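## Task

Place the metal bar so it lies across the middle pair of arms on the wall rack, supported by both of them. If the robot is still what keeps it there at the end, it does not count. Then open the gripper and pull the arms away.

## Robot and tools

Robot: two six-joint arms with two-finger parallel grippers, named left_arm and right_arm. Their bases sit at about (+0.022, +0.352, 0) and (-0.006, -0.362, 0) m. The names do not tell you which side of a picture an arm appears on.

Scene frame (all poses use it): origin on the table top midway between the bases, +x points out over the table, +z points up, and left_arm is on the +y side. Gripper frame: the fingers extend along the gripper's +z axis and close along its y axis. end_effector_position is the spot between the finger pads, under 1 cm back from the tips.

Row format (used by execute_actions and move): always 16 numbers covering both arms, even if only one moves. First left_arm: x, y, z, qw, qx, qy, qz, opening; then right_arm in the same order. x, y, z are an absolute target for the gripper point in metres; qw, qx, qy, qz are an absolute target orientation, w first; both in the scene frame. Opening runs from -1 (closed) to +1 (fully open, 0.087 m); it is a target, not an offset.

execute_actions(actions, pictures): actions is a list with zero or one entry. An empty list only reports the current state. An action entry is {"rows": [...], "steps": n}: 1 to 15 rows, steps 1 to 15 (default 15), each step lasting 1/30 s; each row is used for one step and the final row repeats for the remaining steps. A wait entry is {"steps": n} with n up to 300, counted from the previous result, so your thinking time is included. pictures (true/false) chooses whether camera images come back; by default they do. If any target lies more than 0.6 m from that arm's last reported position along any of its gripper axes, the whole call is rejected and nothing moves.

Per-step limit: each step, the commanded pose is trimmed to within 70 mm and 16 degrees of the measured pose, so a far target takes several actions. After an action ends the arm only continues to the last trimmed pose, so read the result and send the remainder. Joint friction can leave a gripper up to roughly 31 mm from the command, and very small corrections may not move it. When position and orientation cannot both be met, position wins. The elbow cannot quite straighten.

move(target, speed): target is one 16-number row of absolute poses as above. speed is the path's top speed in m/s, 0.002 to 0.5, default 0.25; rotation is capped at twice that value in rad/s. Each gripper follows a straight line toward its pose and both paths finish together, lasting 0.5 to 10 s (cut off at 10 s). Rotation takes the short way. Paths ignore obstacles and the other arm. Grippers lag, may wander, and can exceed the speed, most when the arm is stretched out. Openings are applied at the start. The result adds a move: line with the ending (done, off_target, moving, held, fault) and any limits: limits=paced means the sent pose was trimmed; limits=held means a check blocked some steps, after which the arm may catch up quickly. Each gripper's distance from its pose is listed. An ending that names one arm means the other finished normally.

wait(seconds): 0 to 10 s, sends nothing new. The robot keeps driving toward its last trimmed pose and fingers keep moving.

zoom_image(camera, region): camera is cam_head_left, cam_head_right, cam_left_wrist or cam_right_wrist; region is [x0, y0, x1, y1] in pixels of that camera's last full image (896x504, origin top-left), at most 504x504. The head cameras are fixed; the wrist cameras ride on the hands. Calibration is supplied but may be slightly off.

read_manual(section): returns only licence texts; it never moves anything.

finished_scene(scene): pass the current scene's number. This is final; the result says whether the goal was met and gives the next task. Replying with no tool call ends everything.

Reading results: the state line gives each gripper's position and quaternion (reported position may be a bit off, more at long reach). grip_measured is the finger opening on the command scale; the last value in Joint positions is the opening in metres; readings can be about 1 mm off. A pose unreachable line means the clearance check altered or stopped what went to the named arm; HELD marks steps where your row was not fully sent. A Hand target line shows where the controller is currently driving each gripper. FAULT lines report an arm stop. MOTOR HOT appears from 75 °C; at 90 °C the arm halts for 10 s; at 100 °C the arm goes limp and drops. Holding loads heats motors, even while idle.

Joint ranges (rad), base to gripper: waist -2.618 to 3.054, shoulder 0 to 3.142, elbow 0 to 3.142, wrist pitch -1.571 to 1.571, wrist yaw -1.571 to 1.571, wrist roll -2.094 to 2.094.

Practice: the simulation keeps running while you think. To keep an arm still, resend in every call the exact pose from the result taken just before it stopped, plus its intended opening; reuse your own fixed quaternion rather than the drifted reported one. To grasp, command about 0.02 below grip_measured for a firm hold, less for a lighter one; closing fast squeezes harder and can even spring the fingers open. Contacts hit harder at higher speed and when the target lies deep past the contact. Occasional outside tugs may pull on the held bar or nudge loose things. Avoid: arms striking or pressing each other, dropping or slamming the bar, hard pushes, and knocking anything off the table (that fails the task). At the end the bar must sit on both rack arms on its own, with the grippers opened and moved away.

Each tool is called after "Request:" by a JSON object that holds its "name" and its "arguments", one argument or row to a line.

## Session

Request:
{"name": "execute_actions", "arguments": {
  "actions": []
}}

Scene clock: 0.00 s of 4500.00 s.
left_arm: end_effector_position=(+0.4076, +0.3594, +0.3550) grip_measured=+0.988 end_effector_quat_wxyz=(+0.703, -0.003, +0.711, +0.005) | right_arm: end_effector_position=(+0.3729, -0.3078, +0.3534) grip_measured=+1.000 end_effector_quat_wxyz=(+0.697, -0.046, +0.713, +0.056)
Joint positions: left_arm=[0.015 1.057 1.04  0.006 0.014 0.003 0.087] | right_arm=[-0.008  1.052  1.043 -0.012 -0.013  0.016  0.087]
Joint velocities: left_arm=[-0.002  0.007 -0.012 -0.051  0.022  0.051  0.   ] | right_arm=[-0.007 -0.012  0.002 -0.037  0.007  0.051  0.   ]
Motor temperatures (°C, as the motors report them): left_arm=[27 31 31 32 29 30] | right_arm=[28 31 29 31 27 30]
Hand target (left_arm): +0.408, +0.359, +0.355; +0.703, -0.003, +0.711, +0.005
Hand target (right_arm): +0.373, -0.308, +0.353; +0.697, -0.046, +0.713, +0.056

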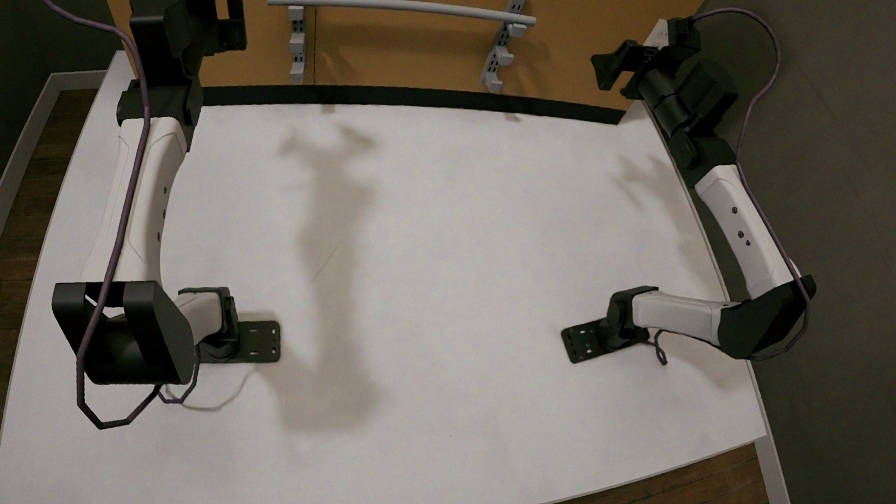

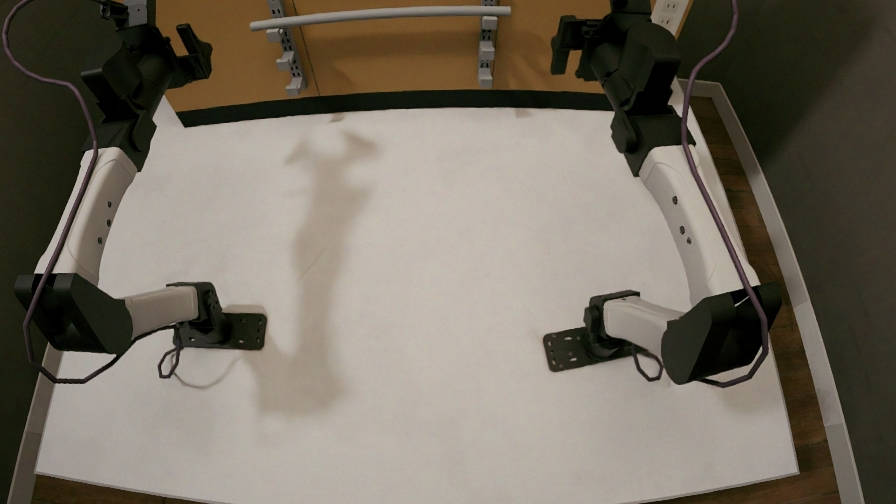

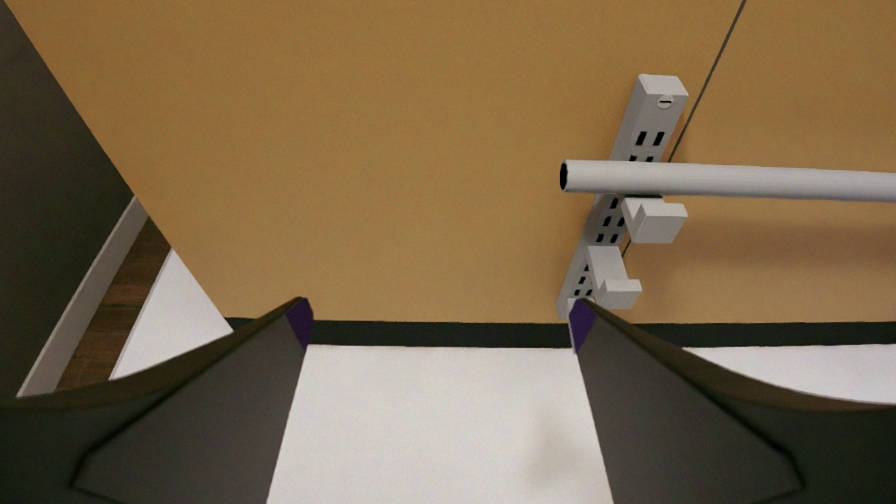

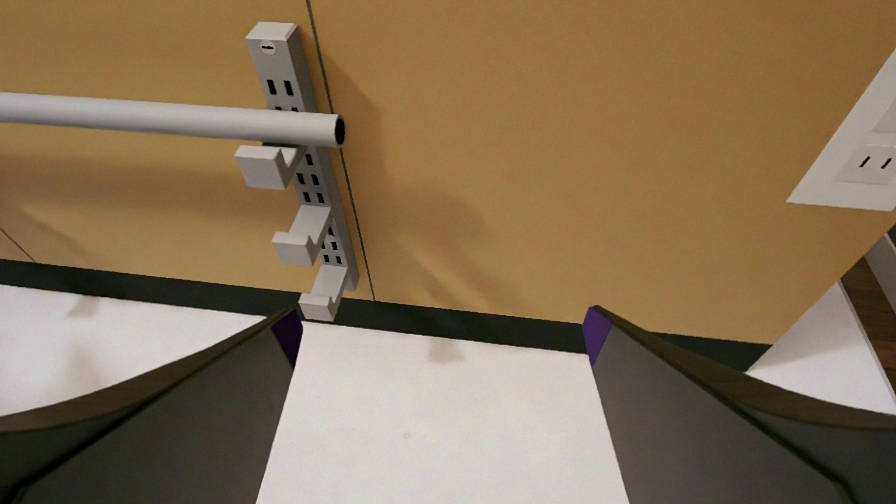

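Request:
{"name": "move", "arguments": {
  "target": [0.46,0.138,0.298,0.5,-0.5,0.5,-0.5,0.3,0.46,-0.082,0.298,0.5,0.5,0.5,0.5,0.3],
  "speed": 0.35
}}

Request:
{"name": "move", "arguments": {
  "target": [0.545,0.138,0.297,0.5,-0.5,0.5,-0.5,0.3,0.538,-0.082,0.295,0.5,0.5,0.5,0.5,0.3],
  "speed": 0.1
}}

Scene clock: 7.23 s of 4500.00 s.
left_arm: end_effector_position=(+0.4610, +0.1418, +0.3032) grip_measured=+0.300 end_effector_quat_wxyz=(+0.505, -0.496, +0.498, -0.500) | right_arm: end_effector_position=(+0.4596, -0.0873, +0.2972) grip_measured=+0.300 end_effector_quat_wxyz=(+0.505, +0.491, +0.506, +0.497)
Joint positions: left_arm=[-0.582  1.487  0.94   0.561 -0.573 -1.556  0.057] | right_arm=[0.531 1.714 1.161 0.559 0.666 1.543 0.057]
Joint velocities: left_arm=[ 0.007  0.012 -0.051  0.022 -0.051  0.022 -0.   ] | right_arm=[-0.002 -0.022  0.002 -0.095  0.007 -0.095  0.001]
Motor temperatures (°C, as the motors report them): left_arm=[27 32 32 34 29 30] | right_arm=[28 31 31 34 27 30]
Hand target (left_arm): +0.461, +0.138, +0.297; +0.502, -0.498, +0.501, -0.499
Hand target (right_arm): +0.461, -0.083, +0.298; +0.504, +0.495, +0.501, +0.499
Off the commanded pose (left_arm): 0.006 m, 1 deg.
Off the commanded pose (right_arm): 0.005 m, 1 deg.
After step 90, 1.27 s passed at rest.
move: done
camera_calibration (this result's frames):
cam_left_wrist: T_world_to_cam=[[-0.0155839, 0.020418, 0.99967, -0.298811], [-0.765086, -0.643928, 0.00122509, 0.463053], [0.64374, -0.764814, 0.0256564, -0.0580326], [0, 0, 0, 1]] pos_world=[0.386977, 0.25989, 0.299634]
cam_right_wrist: T_world_to_cam=[[0.00439227, -0.000577733, -0.99999, 0.292537], [-0.764392, 0.644742, -0.00372994, 0.430131], [0.644737, 0.7644, 0.00239026, -0.0914077], [0, 0, 0, 1]] pos_world=[0.386438, -0.207283, 0.294357]

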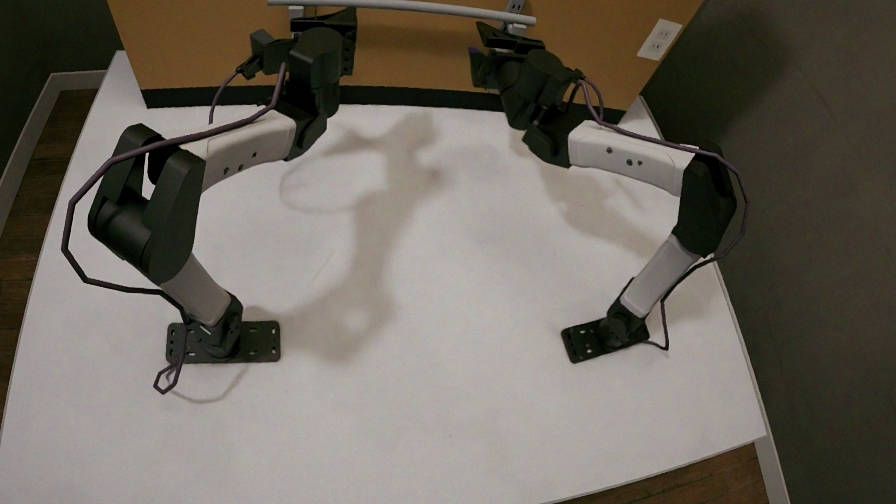

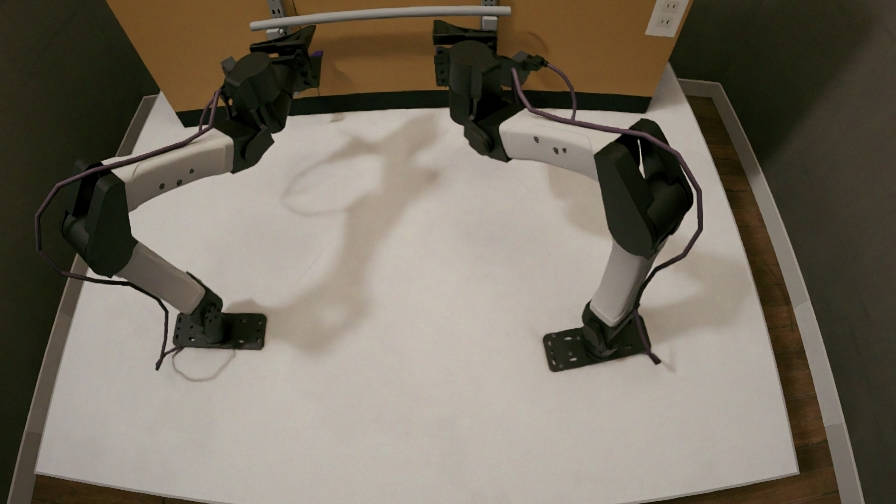

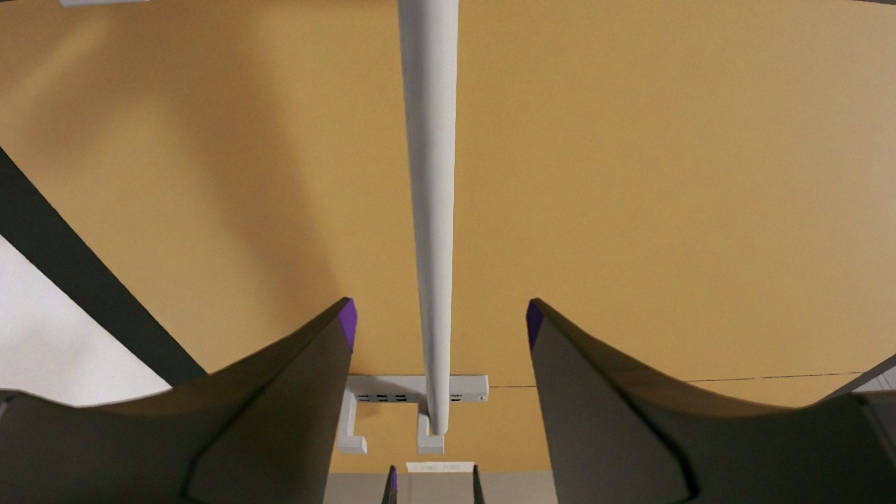

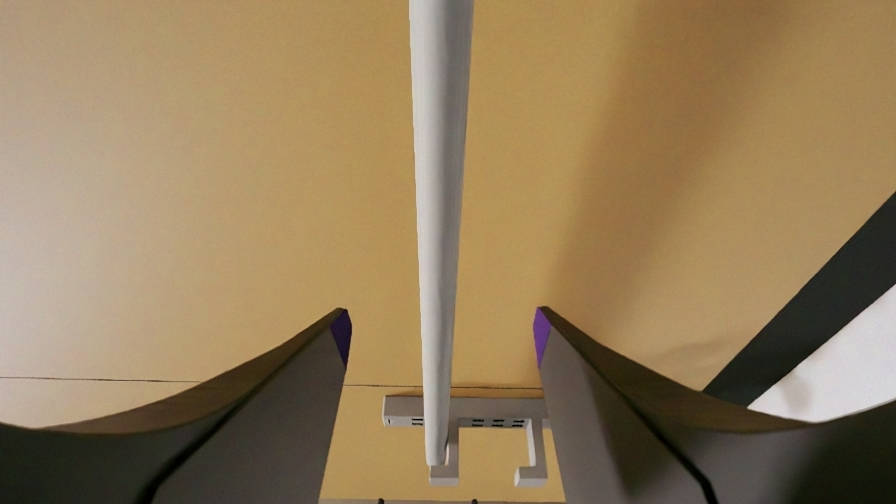

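Scene clock: 8.43 s of 4500.00 s.
left_arm: end_effector_position=(+0.5400, +0.1386, +0.2983) grip_measured=+0.300 end_effector_quat_wxyz=(+0.502, -0.498, +0.498, -0.502) | right_arm: end_effector_position=(+0.5324, -0.0840, +0.3009) grip_measured=+0.300 end_effector_quat_wxyz=(+0.505, +0.499, +0.494, +0.502)
Joint positions: left_arm=[-0.476  1.755  1.205  0.559 -0.465 -1.566  0.057] | right_arm=[0.438 1.94  1.449 0.508 0.586 1.564 0.057]
Joint velocities: left_arm=[-0.007  0.007  0.022  0.007 -0.022  0.022  0.001] | right_arm=[ 0.002  0.007  0.002  0.007  0.095 -0.037  0.   ]
Motor temperatures (°C, as the motors report them): left_arm=[27 32 33 34 29 30] | right_arm=[28 31 31 34 27 30]
Hand target (left_arm): +0.545, +0.140, +0.296; +0.500, -0.500, +0.500, -0.500
Hand target (right_arm): +0.538, -0.083, +0.295; +0.499, +0.501, +0.499, +0.500
Off the commanded pose (left_arm): 0.005 m, 0 deg.
Off the commanded pose (right_arm): 0.008 m, 1 deg.
move: done
camera_calibration (this result's frames):
cam_left_wrist: T_world_to_cam=[[-0.0125151, 0.0275835, 0.999541, -0.295303], [-0.76685, -0.641775, 0.00810889, 0.520078], [0.641705, -0.766396, 0.0291843, -0.110913], [0, 0, 0, 1]] pos_world=[0.466299, 0.256915, 0.294187]
cam_right_wrist: T_world_to_cam=[[0.0143681, 0.0258561, -0.999562, 0.292613], [-0.7556, 0.655005, 0.00608198, 0.476858], [0.654876, 0.755182, 0.0289481, -0.155062], [0, 0, 0, 1]] pos_world=[0.457655, -0.20281, 0.294073]

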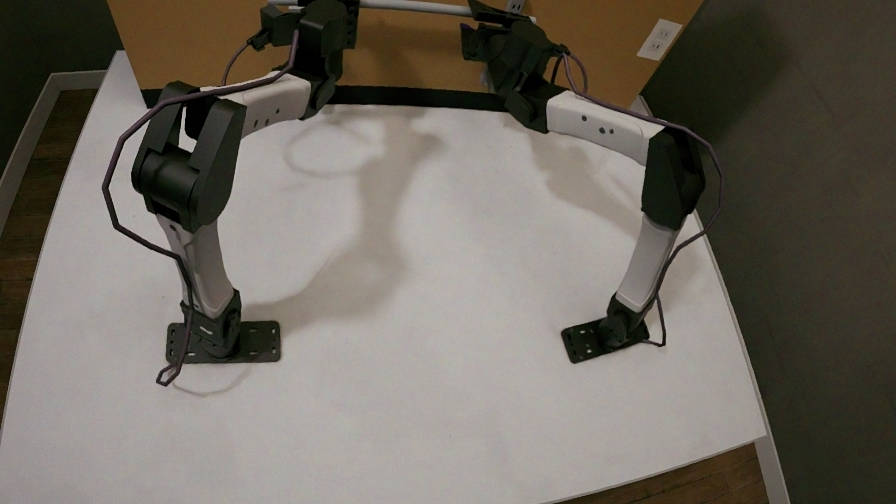

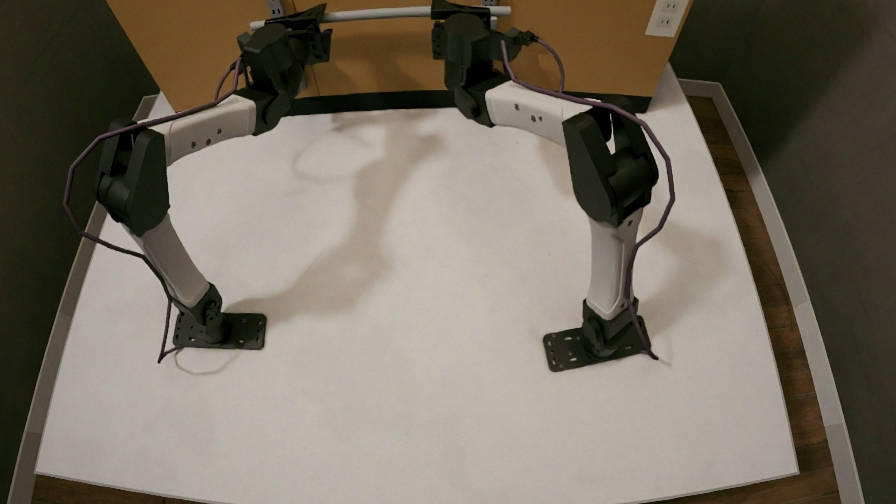

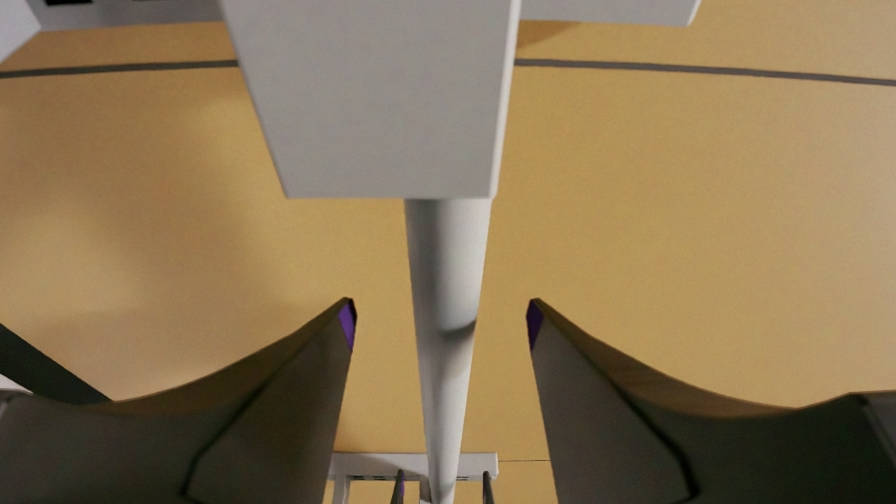

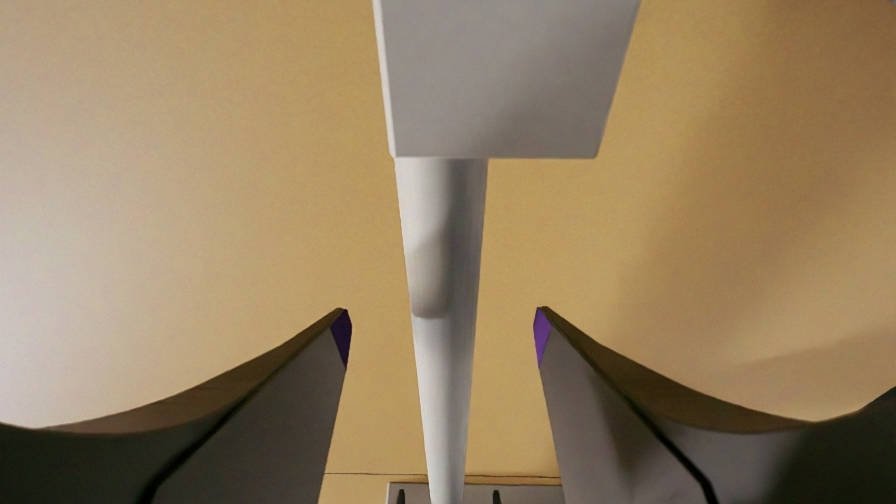

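Request:
{"name": "move", "arguments": {
  "target": [0.551,0.138,0.298,0.5,-0.5,0.5,-0.5,-0.3,0.545,-0.082,0.297,0.5,0.5,0.5,0.5,-0.3],
  "speed": 0.05
}}

Request:
{"name": "move", "arguments": {
  "target": [0.551,0.138,0.298,0.5,-0.5,0.5,-0.5,-0.66,0.545,-0.082,0.297,0.5,0.5,0.5,0.5,-0.66]
}}

Request:
{"name": "move", "arguments": {
  "target": [0.545,0.138,0.345,0.5,-0.5,0.5,-0.5,-0.66,0.539,-0.082,0.345,0.5,0.5,0.5,0.5,-0.66],
  "speed": 0.07
}}

Scene clock: 14.17 s of 4500.00 s.
left_arm: end_effector_position=(+0.5445, +0.1352, +0.3015) grip_measured=-0.300 end_effector_quat_wxyz=(+0.501, -0.496, +0.498, -0.505) | right_arm: end_effector_position=(+0.5384, -0.0822, +0.3036) grip_measured=-0.300 end_effector_quat_wxyz=(+0.504, +0.498, +0.495, +0.503)
Joint positions: left_arm=[-0.476  1.772  1.235  0.551 -0.459 -1.567  0.031] | right_arm=[0.432 1.96  1.487 0.49  0.578 1.564 0.031]
Joint velocities: left_arm=[ 0.017 -0.012 -0.032 -0.007 -0.081  0.037 -0.   ] | right_arm=[ 0.012 -0.027 -0.017  0.007 -0.051 -0.037 -0.001]
Motor temperatures (°C, as the motors report them): left_arm=[27 33 34 35 29 30] | right_arm=[28 32 33 34 27 30]
Hand target (left_arm): +0.551, +0.138, +0.298; +0.500, -0.500, +0.500, -0.500
Hand target (right_arm): +0.545, -0.082, +0.297; +0.500, +0.500, +0.500, +0.500
Off the commanded pose (left_arm): 0.008 m, 1 deg.
Off the commanded pose (right_arm): 0.009 m, 1 deg.
After step 90, 1.93 s passed at rest.
move: done
camera_calibration (this result's frames):
cam_left_wrist: T_world_to_cam=[[-0.0157876, 0.0296965, 0.999434, -0.296754], [-0.770537, -0.637359, 0.00676628, 0.523182], [0.637199, -0.769995, 0.0329446, -0.114753], [0, 0, 0, 1]] pos_world=[0.471567, 0.253908, 0.296827]
cam_right_wrist: T_world_to_cam=[[0.0143685, 0.0261617, -0.999554, 0.295241], [-0.757598, 0.652692, 0.00619273, 0.481096], [0.652563, 0.757172, 0.0291983, -0.159063], [0, 0, 0, 1]] pos_world=[0.464034, -0.201293, 0.296775]

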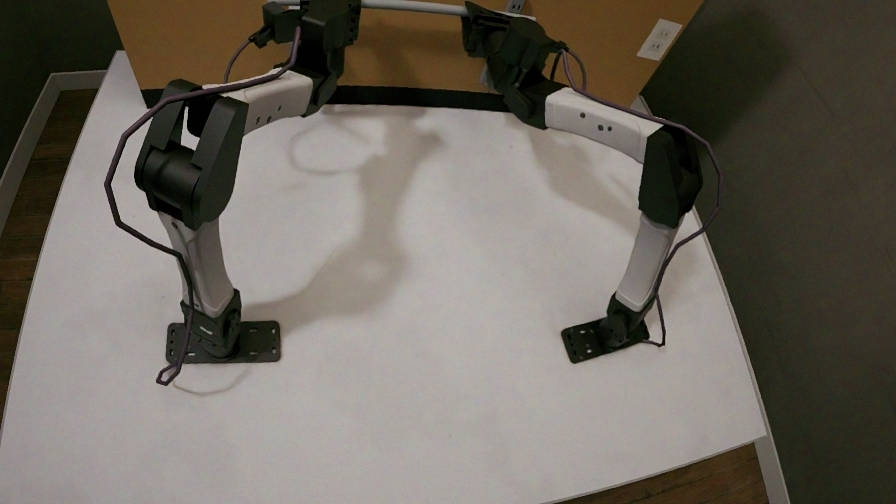

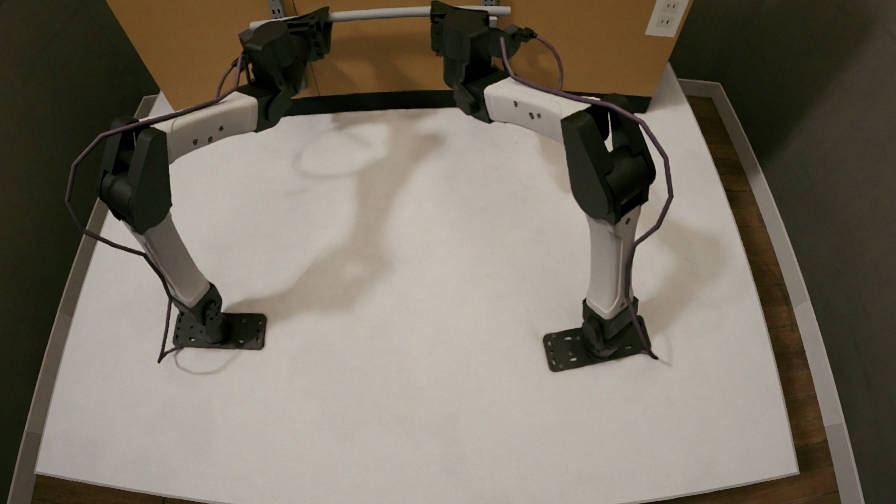

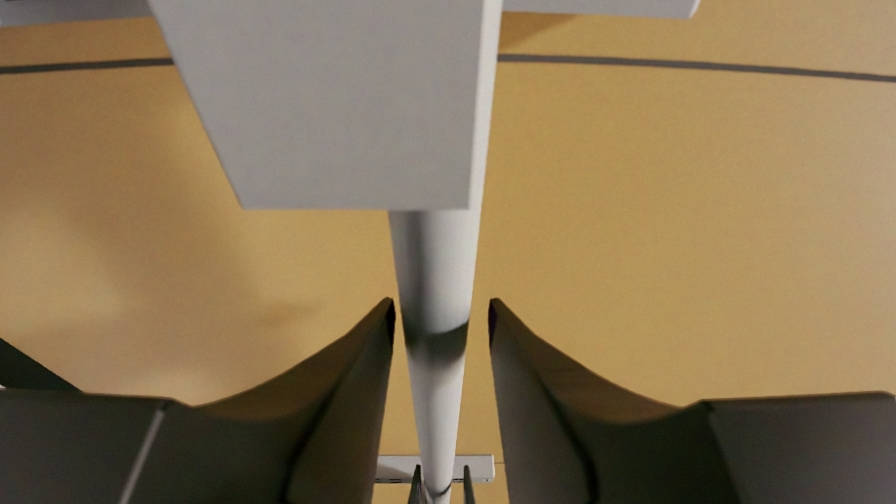

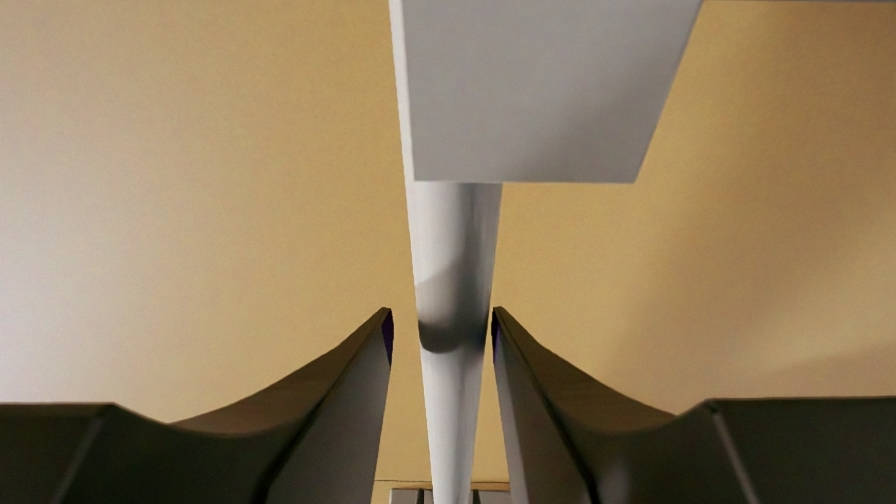

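Scene clock: 14.87 s of 4500.00 s.
left_arm: end_effector_position=(+0.5445, +0.1352, +0.3001) grip_measured=-0.571 end_effector_quat_wxyz=(+0.500, -0.497, +0.500, -0.503) | right_arm: end_effector_position=(+0.5384, -0.0822, +0.3017) grip_measured=-0.557 end_effector_quat_wxyz=(+0.502, +0.500, +0.496, +0.501)
Joint positions: left_arm=[-0.476  1.772  1.235  0.545 -0.459 -1.567  0.019] | right_arm=[0.432 1.96  1.487 0.481 0.578 1.569 0.019]
Joint velocities: left_arm=[-0.007 -0.002 -0.012  0.051  0.022  0.066  0.001] | right_arm=[ 0.007 -0.017  0.012 -0.022  0.037 -0.007 -0.   ]
Motor temperatures (°C, as the motors report them): left_arm=[27 33 34 35 29 30] | right_arm=[28 32 33 35 27 30]
Hand target (left_arm): +0.551, +0.138, +0.298; +0.500, -0.500, +0.500, -0.500
Hand target (right_arm): +0.545, -0.082, +0.297; +0.500, +0.500, +0.500, +0.500
Off the commanded pose (left_arm): 0.007 m, 1 deg.
Off the commanded pose (right_arm): 0.008 m, 1 deg.
move: done
camera_calibration (this result's frames):
cam_left_wrist: T_world_to_cam=[[-0.0106728, 0.0275141, 0.999564, -0.29787], [-0.770498, -0.637374, 0.00931749, 0.522412], [0.637352, -0.770063, 0.0280021, -0.11331], [0, 0, 0, 1]] pos_world=[0.471557, 0.253912, 0.296046]
cam_right_wrist: T_world_to_cam=[[0.0073389, 0.0261877, -0.99963, 0.297196], [-0.757568, 0.652654, 0.011536, 0.479482], [0.652715, 0.757203, 0.0246287, -0.157732], [0, 0, 0, 1]] pos_world=[0.464013, -0.201284, 0.29544]

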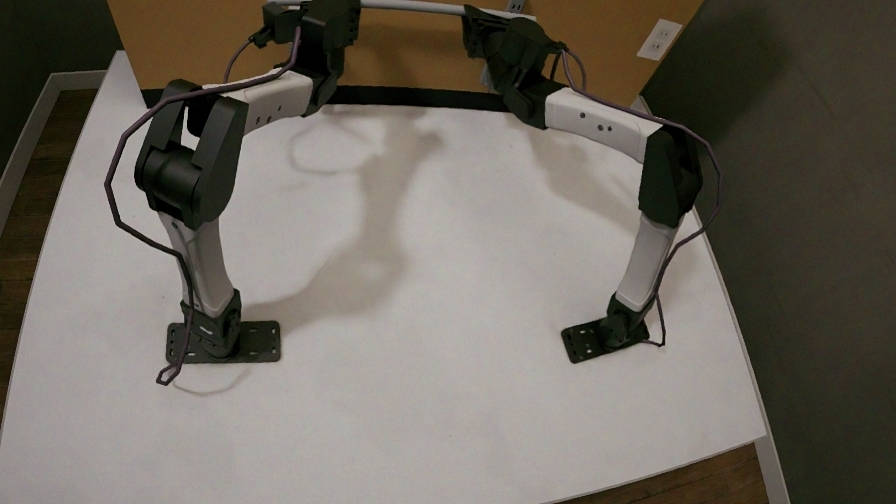

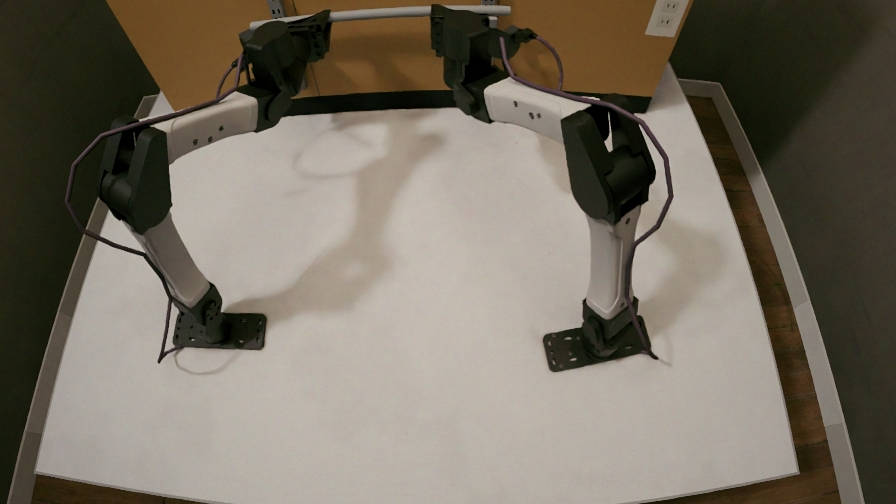

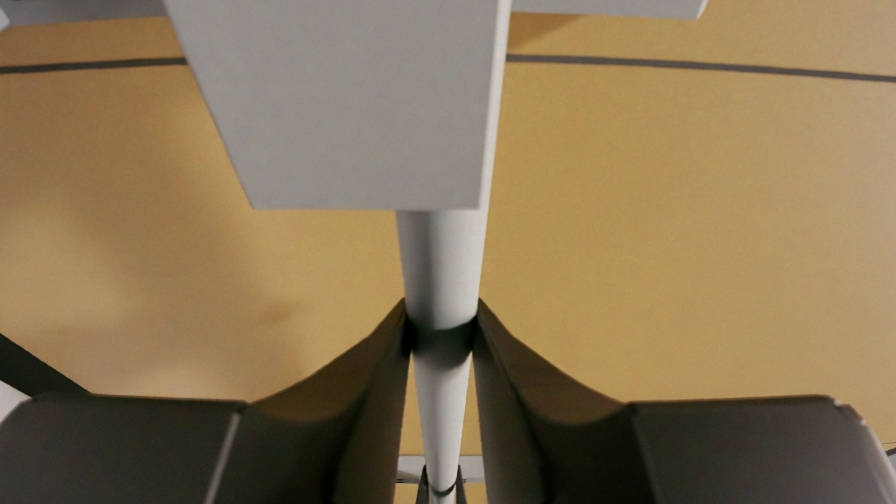

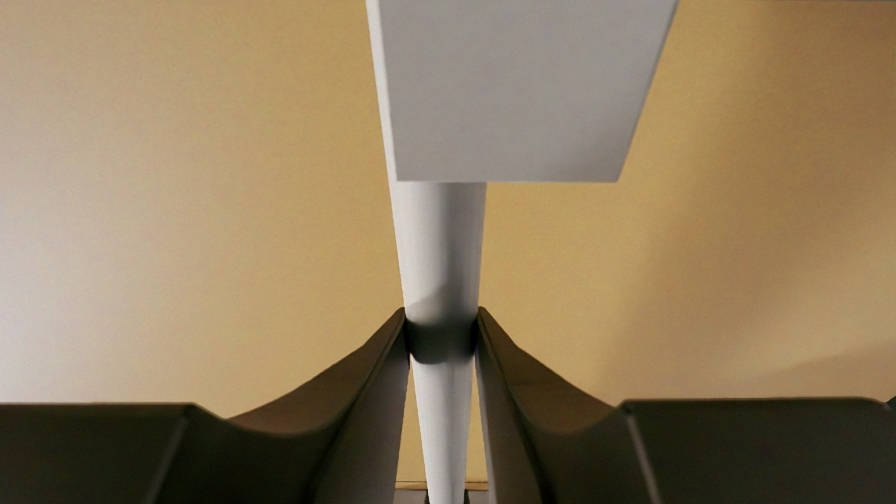

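Scene clock: 16.03 s of 4500.00 s.
left_arm: end_effector_position=(+0.5461, +0.1362, +0.3309) grip_measured=-0.571 end_effector_quat_wxyz=(+0.497, -0.505, +0.506, -0.492) | right_arm: end_effector_position=(+0.5408, -0.0811, +0.3322) grip_measured=-0.557 end_effector_quat_wxyz=(+0.498, +0.505, +0.503, +0.494)
Joint positions: left_arm=[-0.476  1.745  1.36   0.36  -0.468 -1.576  0.019] | right_arm=[0.432 1.947 1.617 0.311 0.58  1.578 0.019]
Joint velocities: left_arm=[-0.022 -0.017 -0.022 -0.022  0.066  0.007 -0.   ] | right_arm=[-0.002  0.002 -0.012 -0.022 -0.037  0.051  0.001]
Motor temperatures (°C, as the motors report them): left_arm=[27 33 34 35 29 30] | right_arm=[28 33 33 35 27 30]
Hand target (left_arm): +0.545, +0.138, +0.345; +0.500, -0.500, +0.500, -0.500
Hand target (right_arm): +0.539, -0.082, +0.345; +0.500, +0.500, +0.500, +0.500
Off the commanded pose (left_arm): 0.014 m, 1 deg.
Off the commanded pose (right_arm): 0.013 m, 1 deg.
move: off_target (left_arm, right_arm)
camera_calibration (this result's frames):
cam_left_wrist: T_world_to_cam=[[0.0183918, 0.0215477, 0.999599, -0.343783], [-0.764039, -0.644564, 0.0279522, 0.515255], [0.644907, -0.764247, 0.00460862, -0.111549], [0, 0, 0, 1]] pos_world=[0.471936, 0.254272, 0.329757]
cam_right_wrist: T_world_to_cam=[[-0.0152989, 0.0206541, -0.99967, 0.339422], [-0.755632, 0.654516, 0.025087, 0.474842], [0.654818, 0.755766, 0.00559352, -0.155803], [0, 0, 0, 1]] pos_world=[0.466021, -0.200052, 0.328269]

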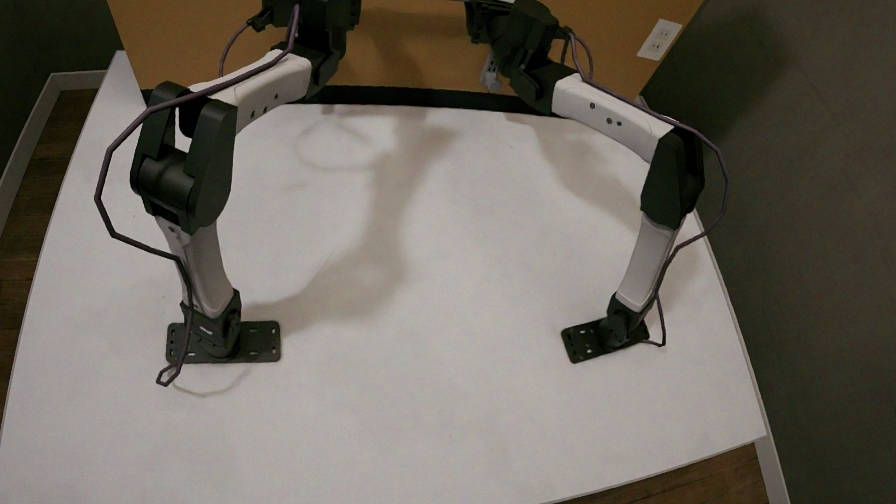

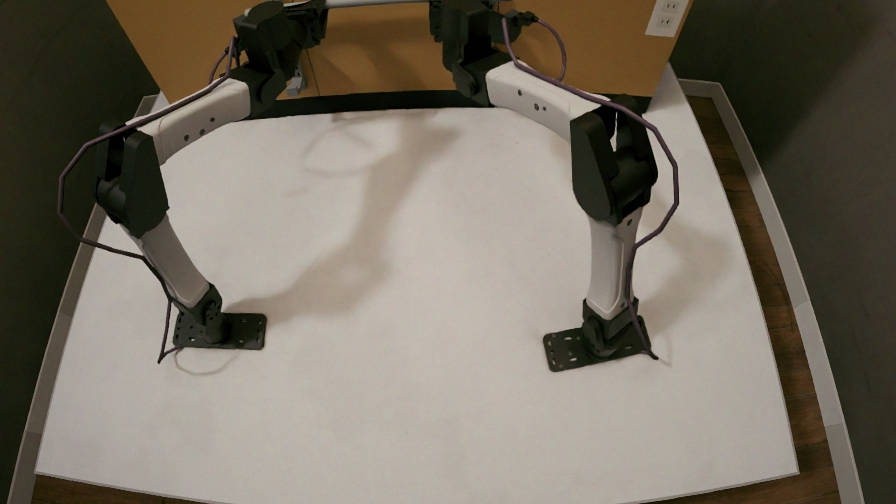

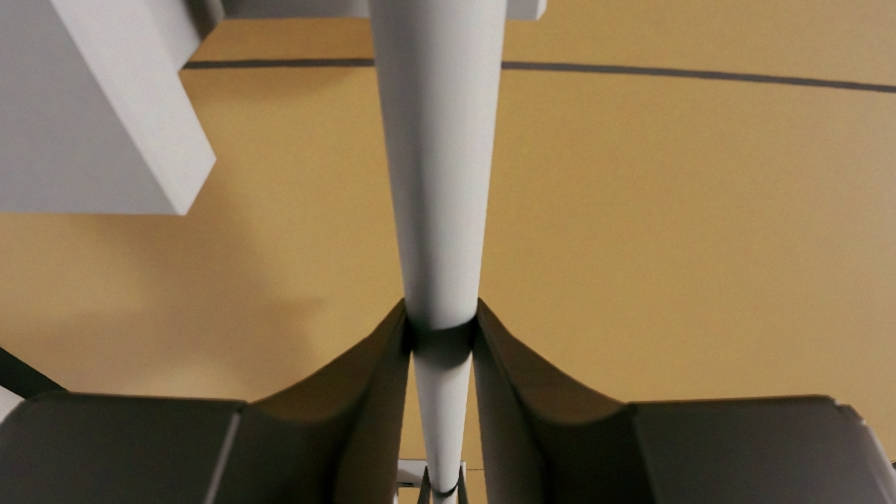

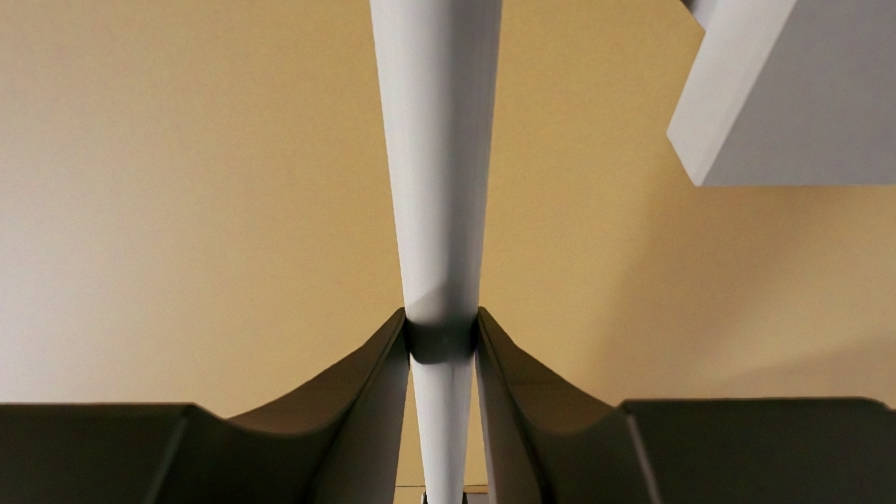

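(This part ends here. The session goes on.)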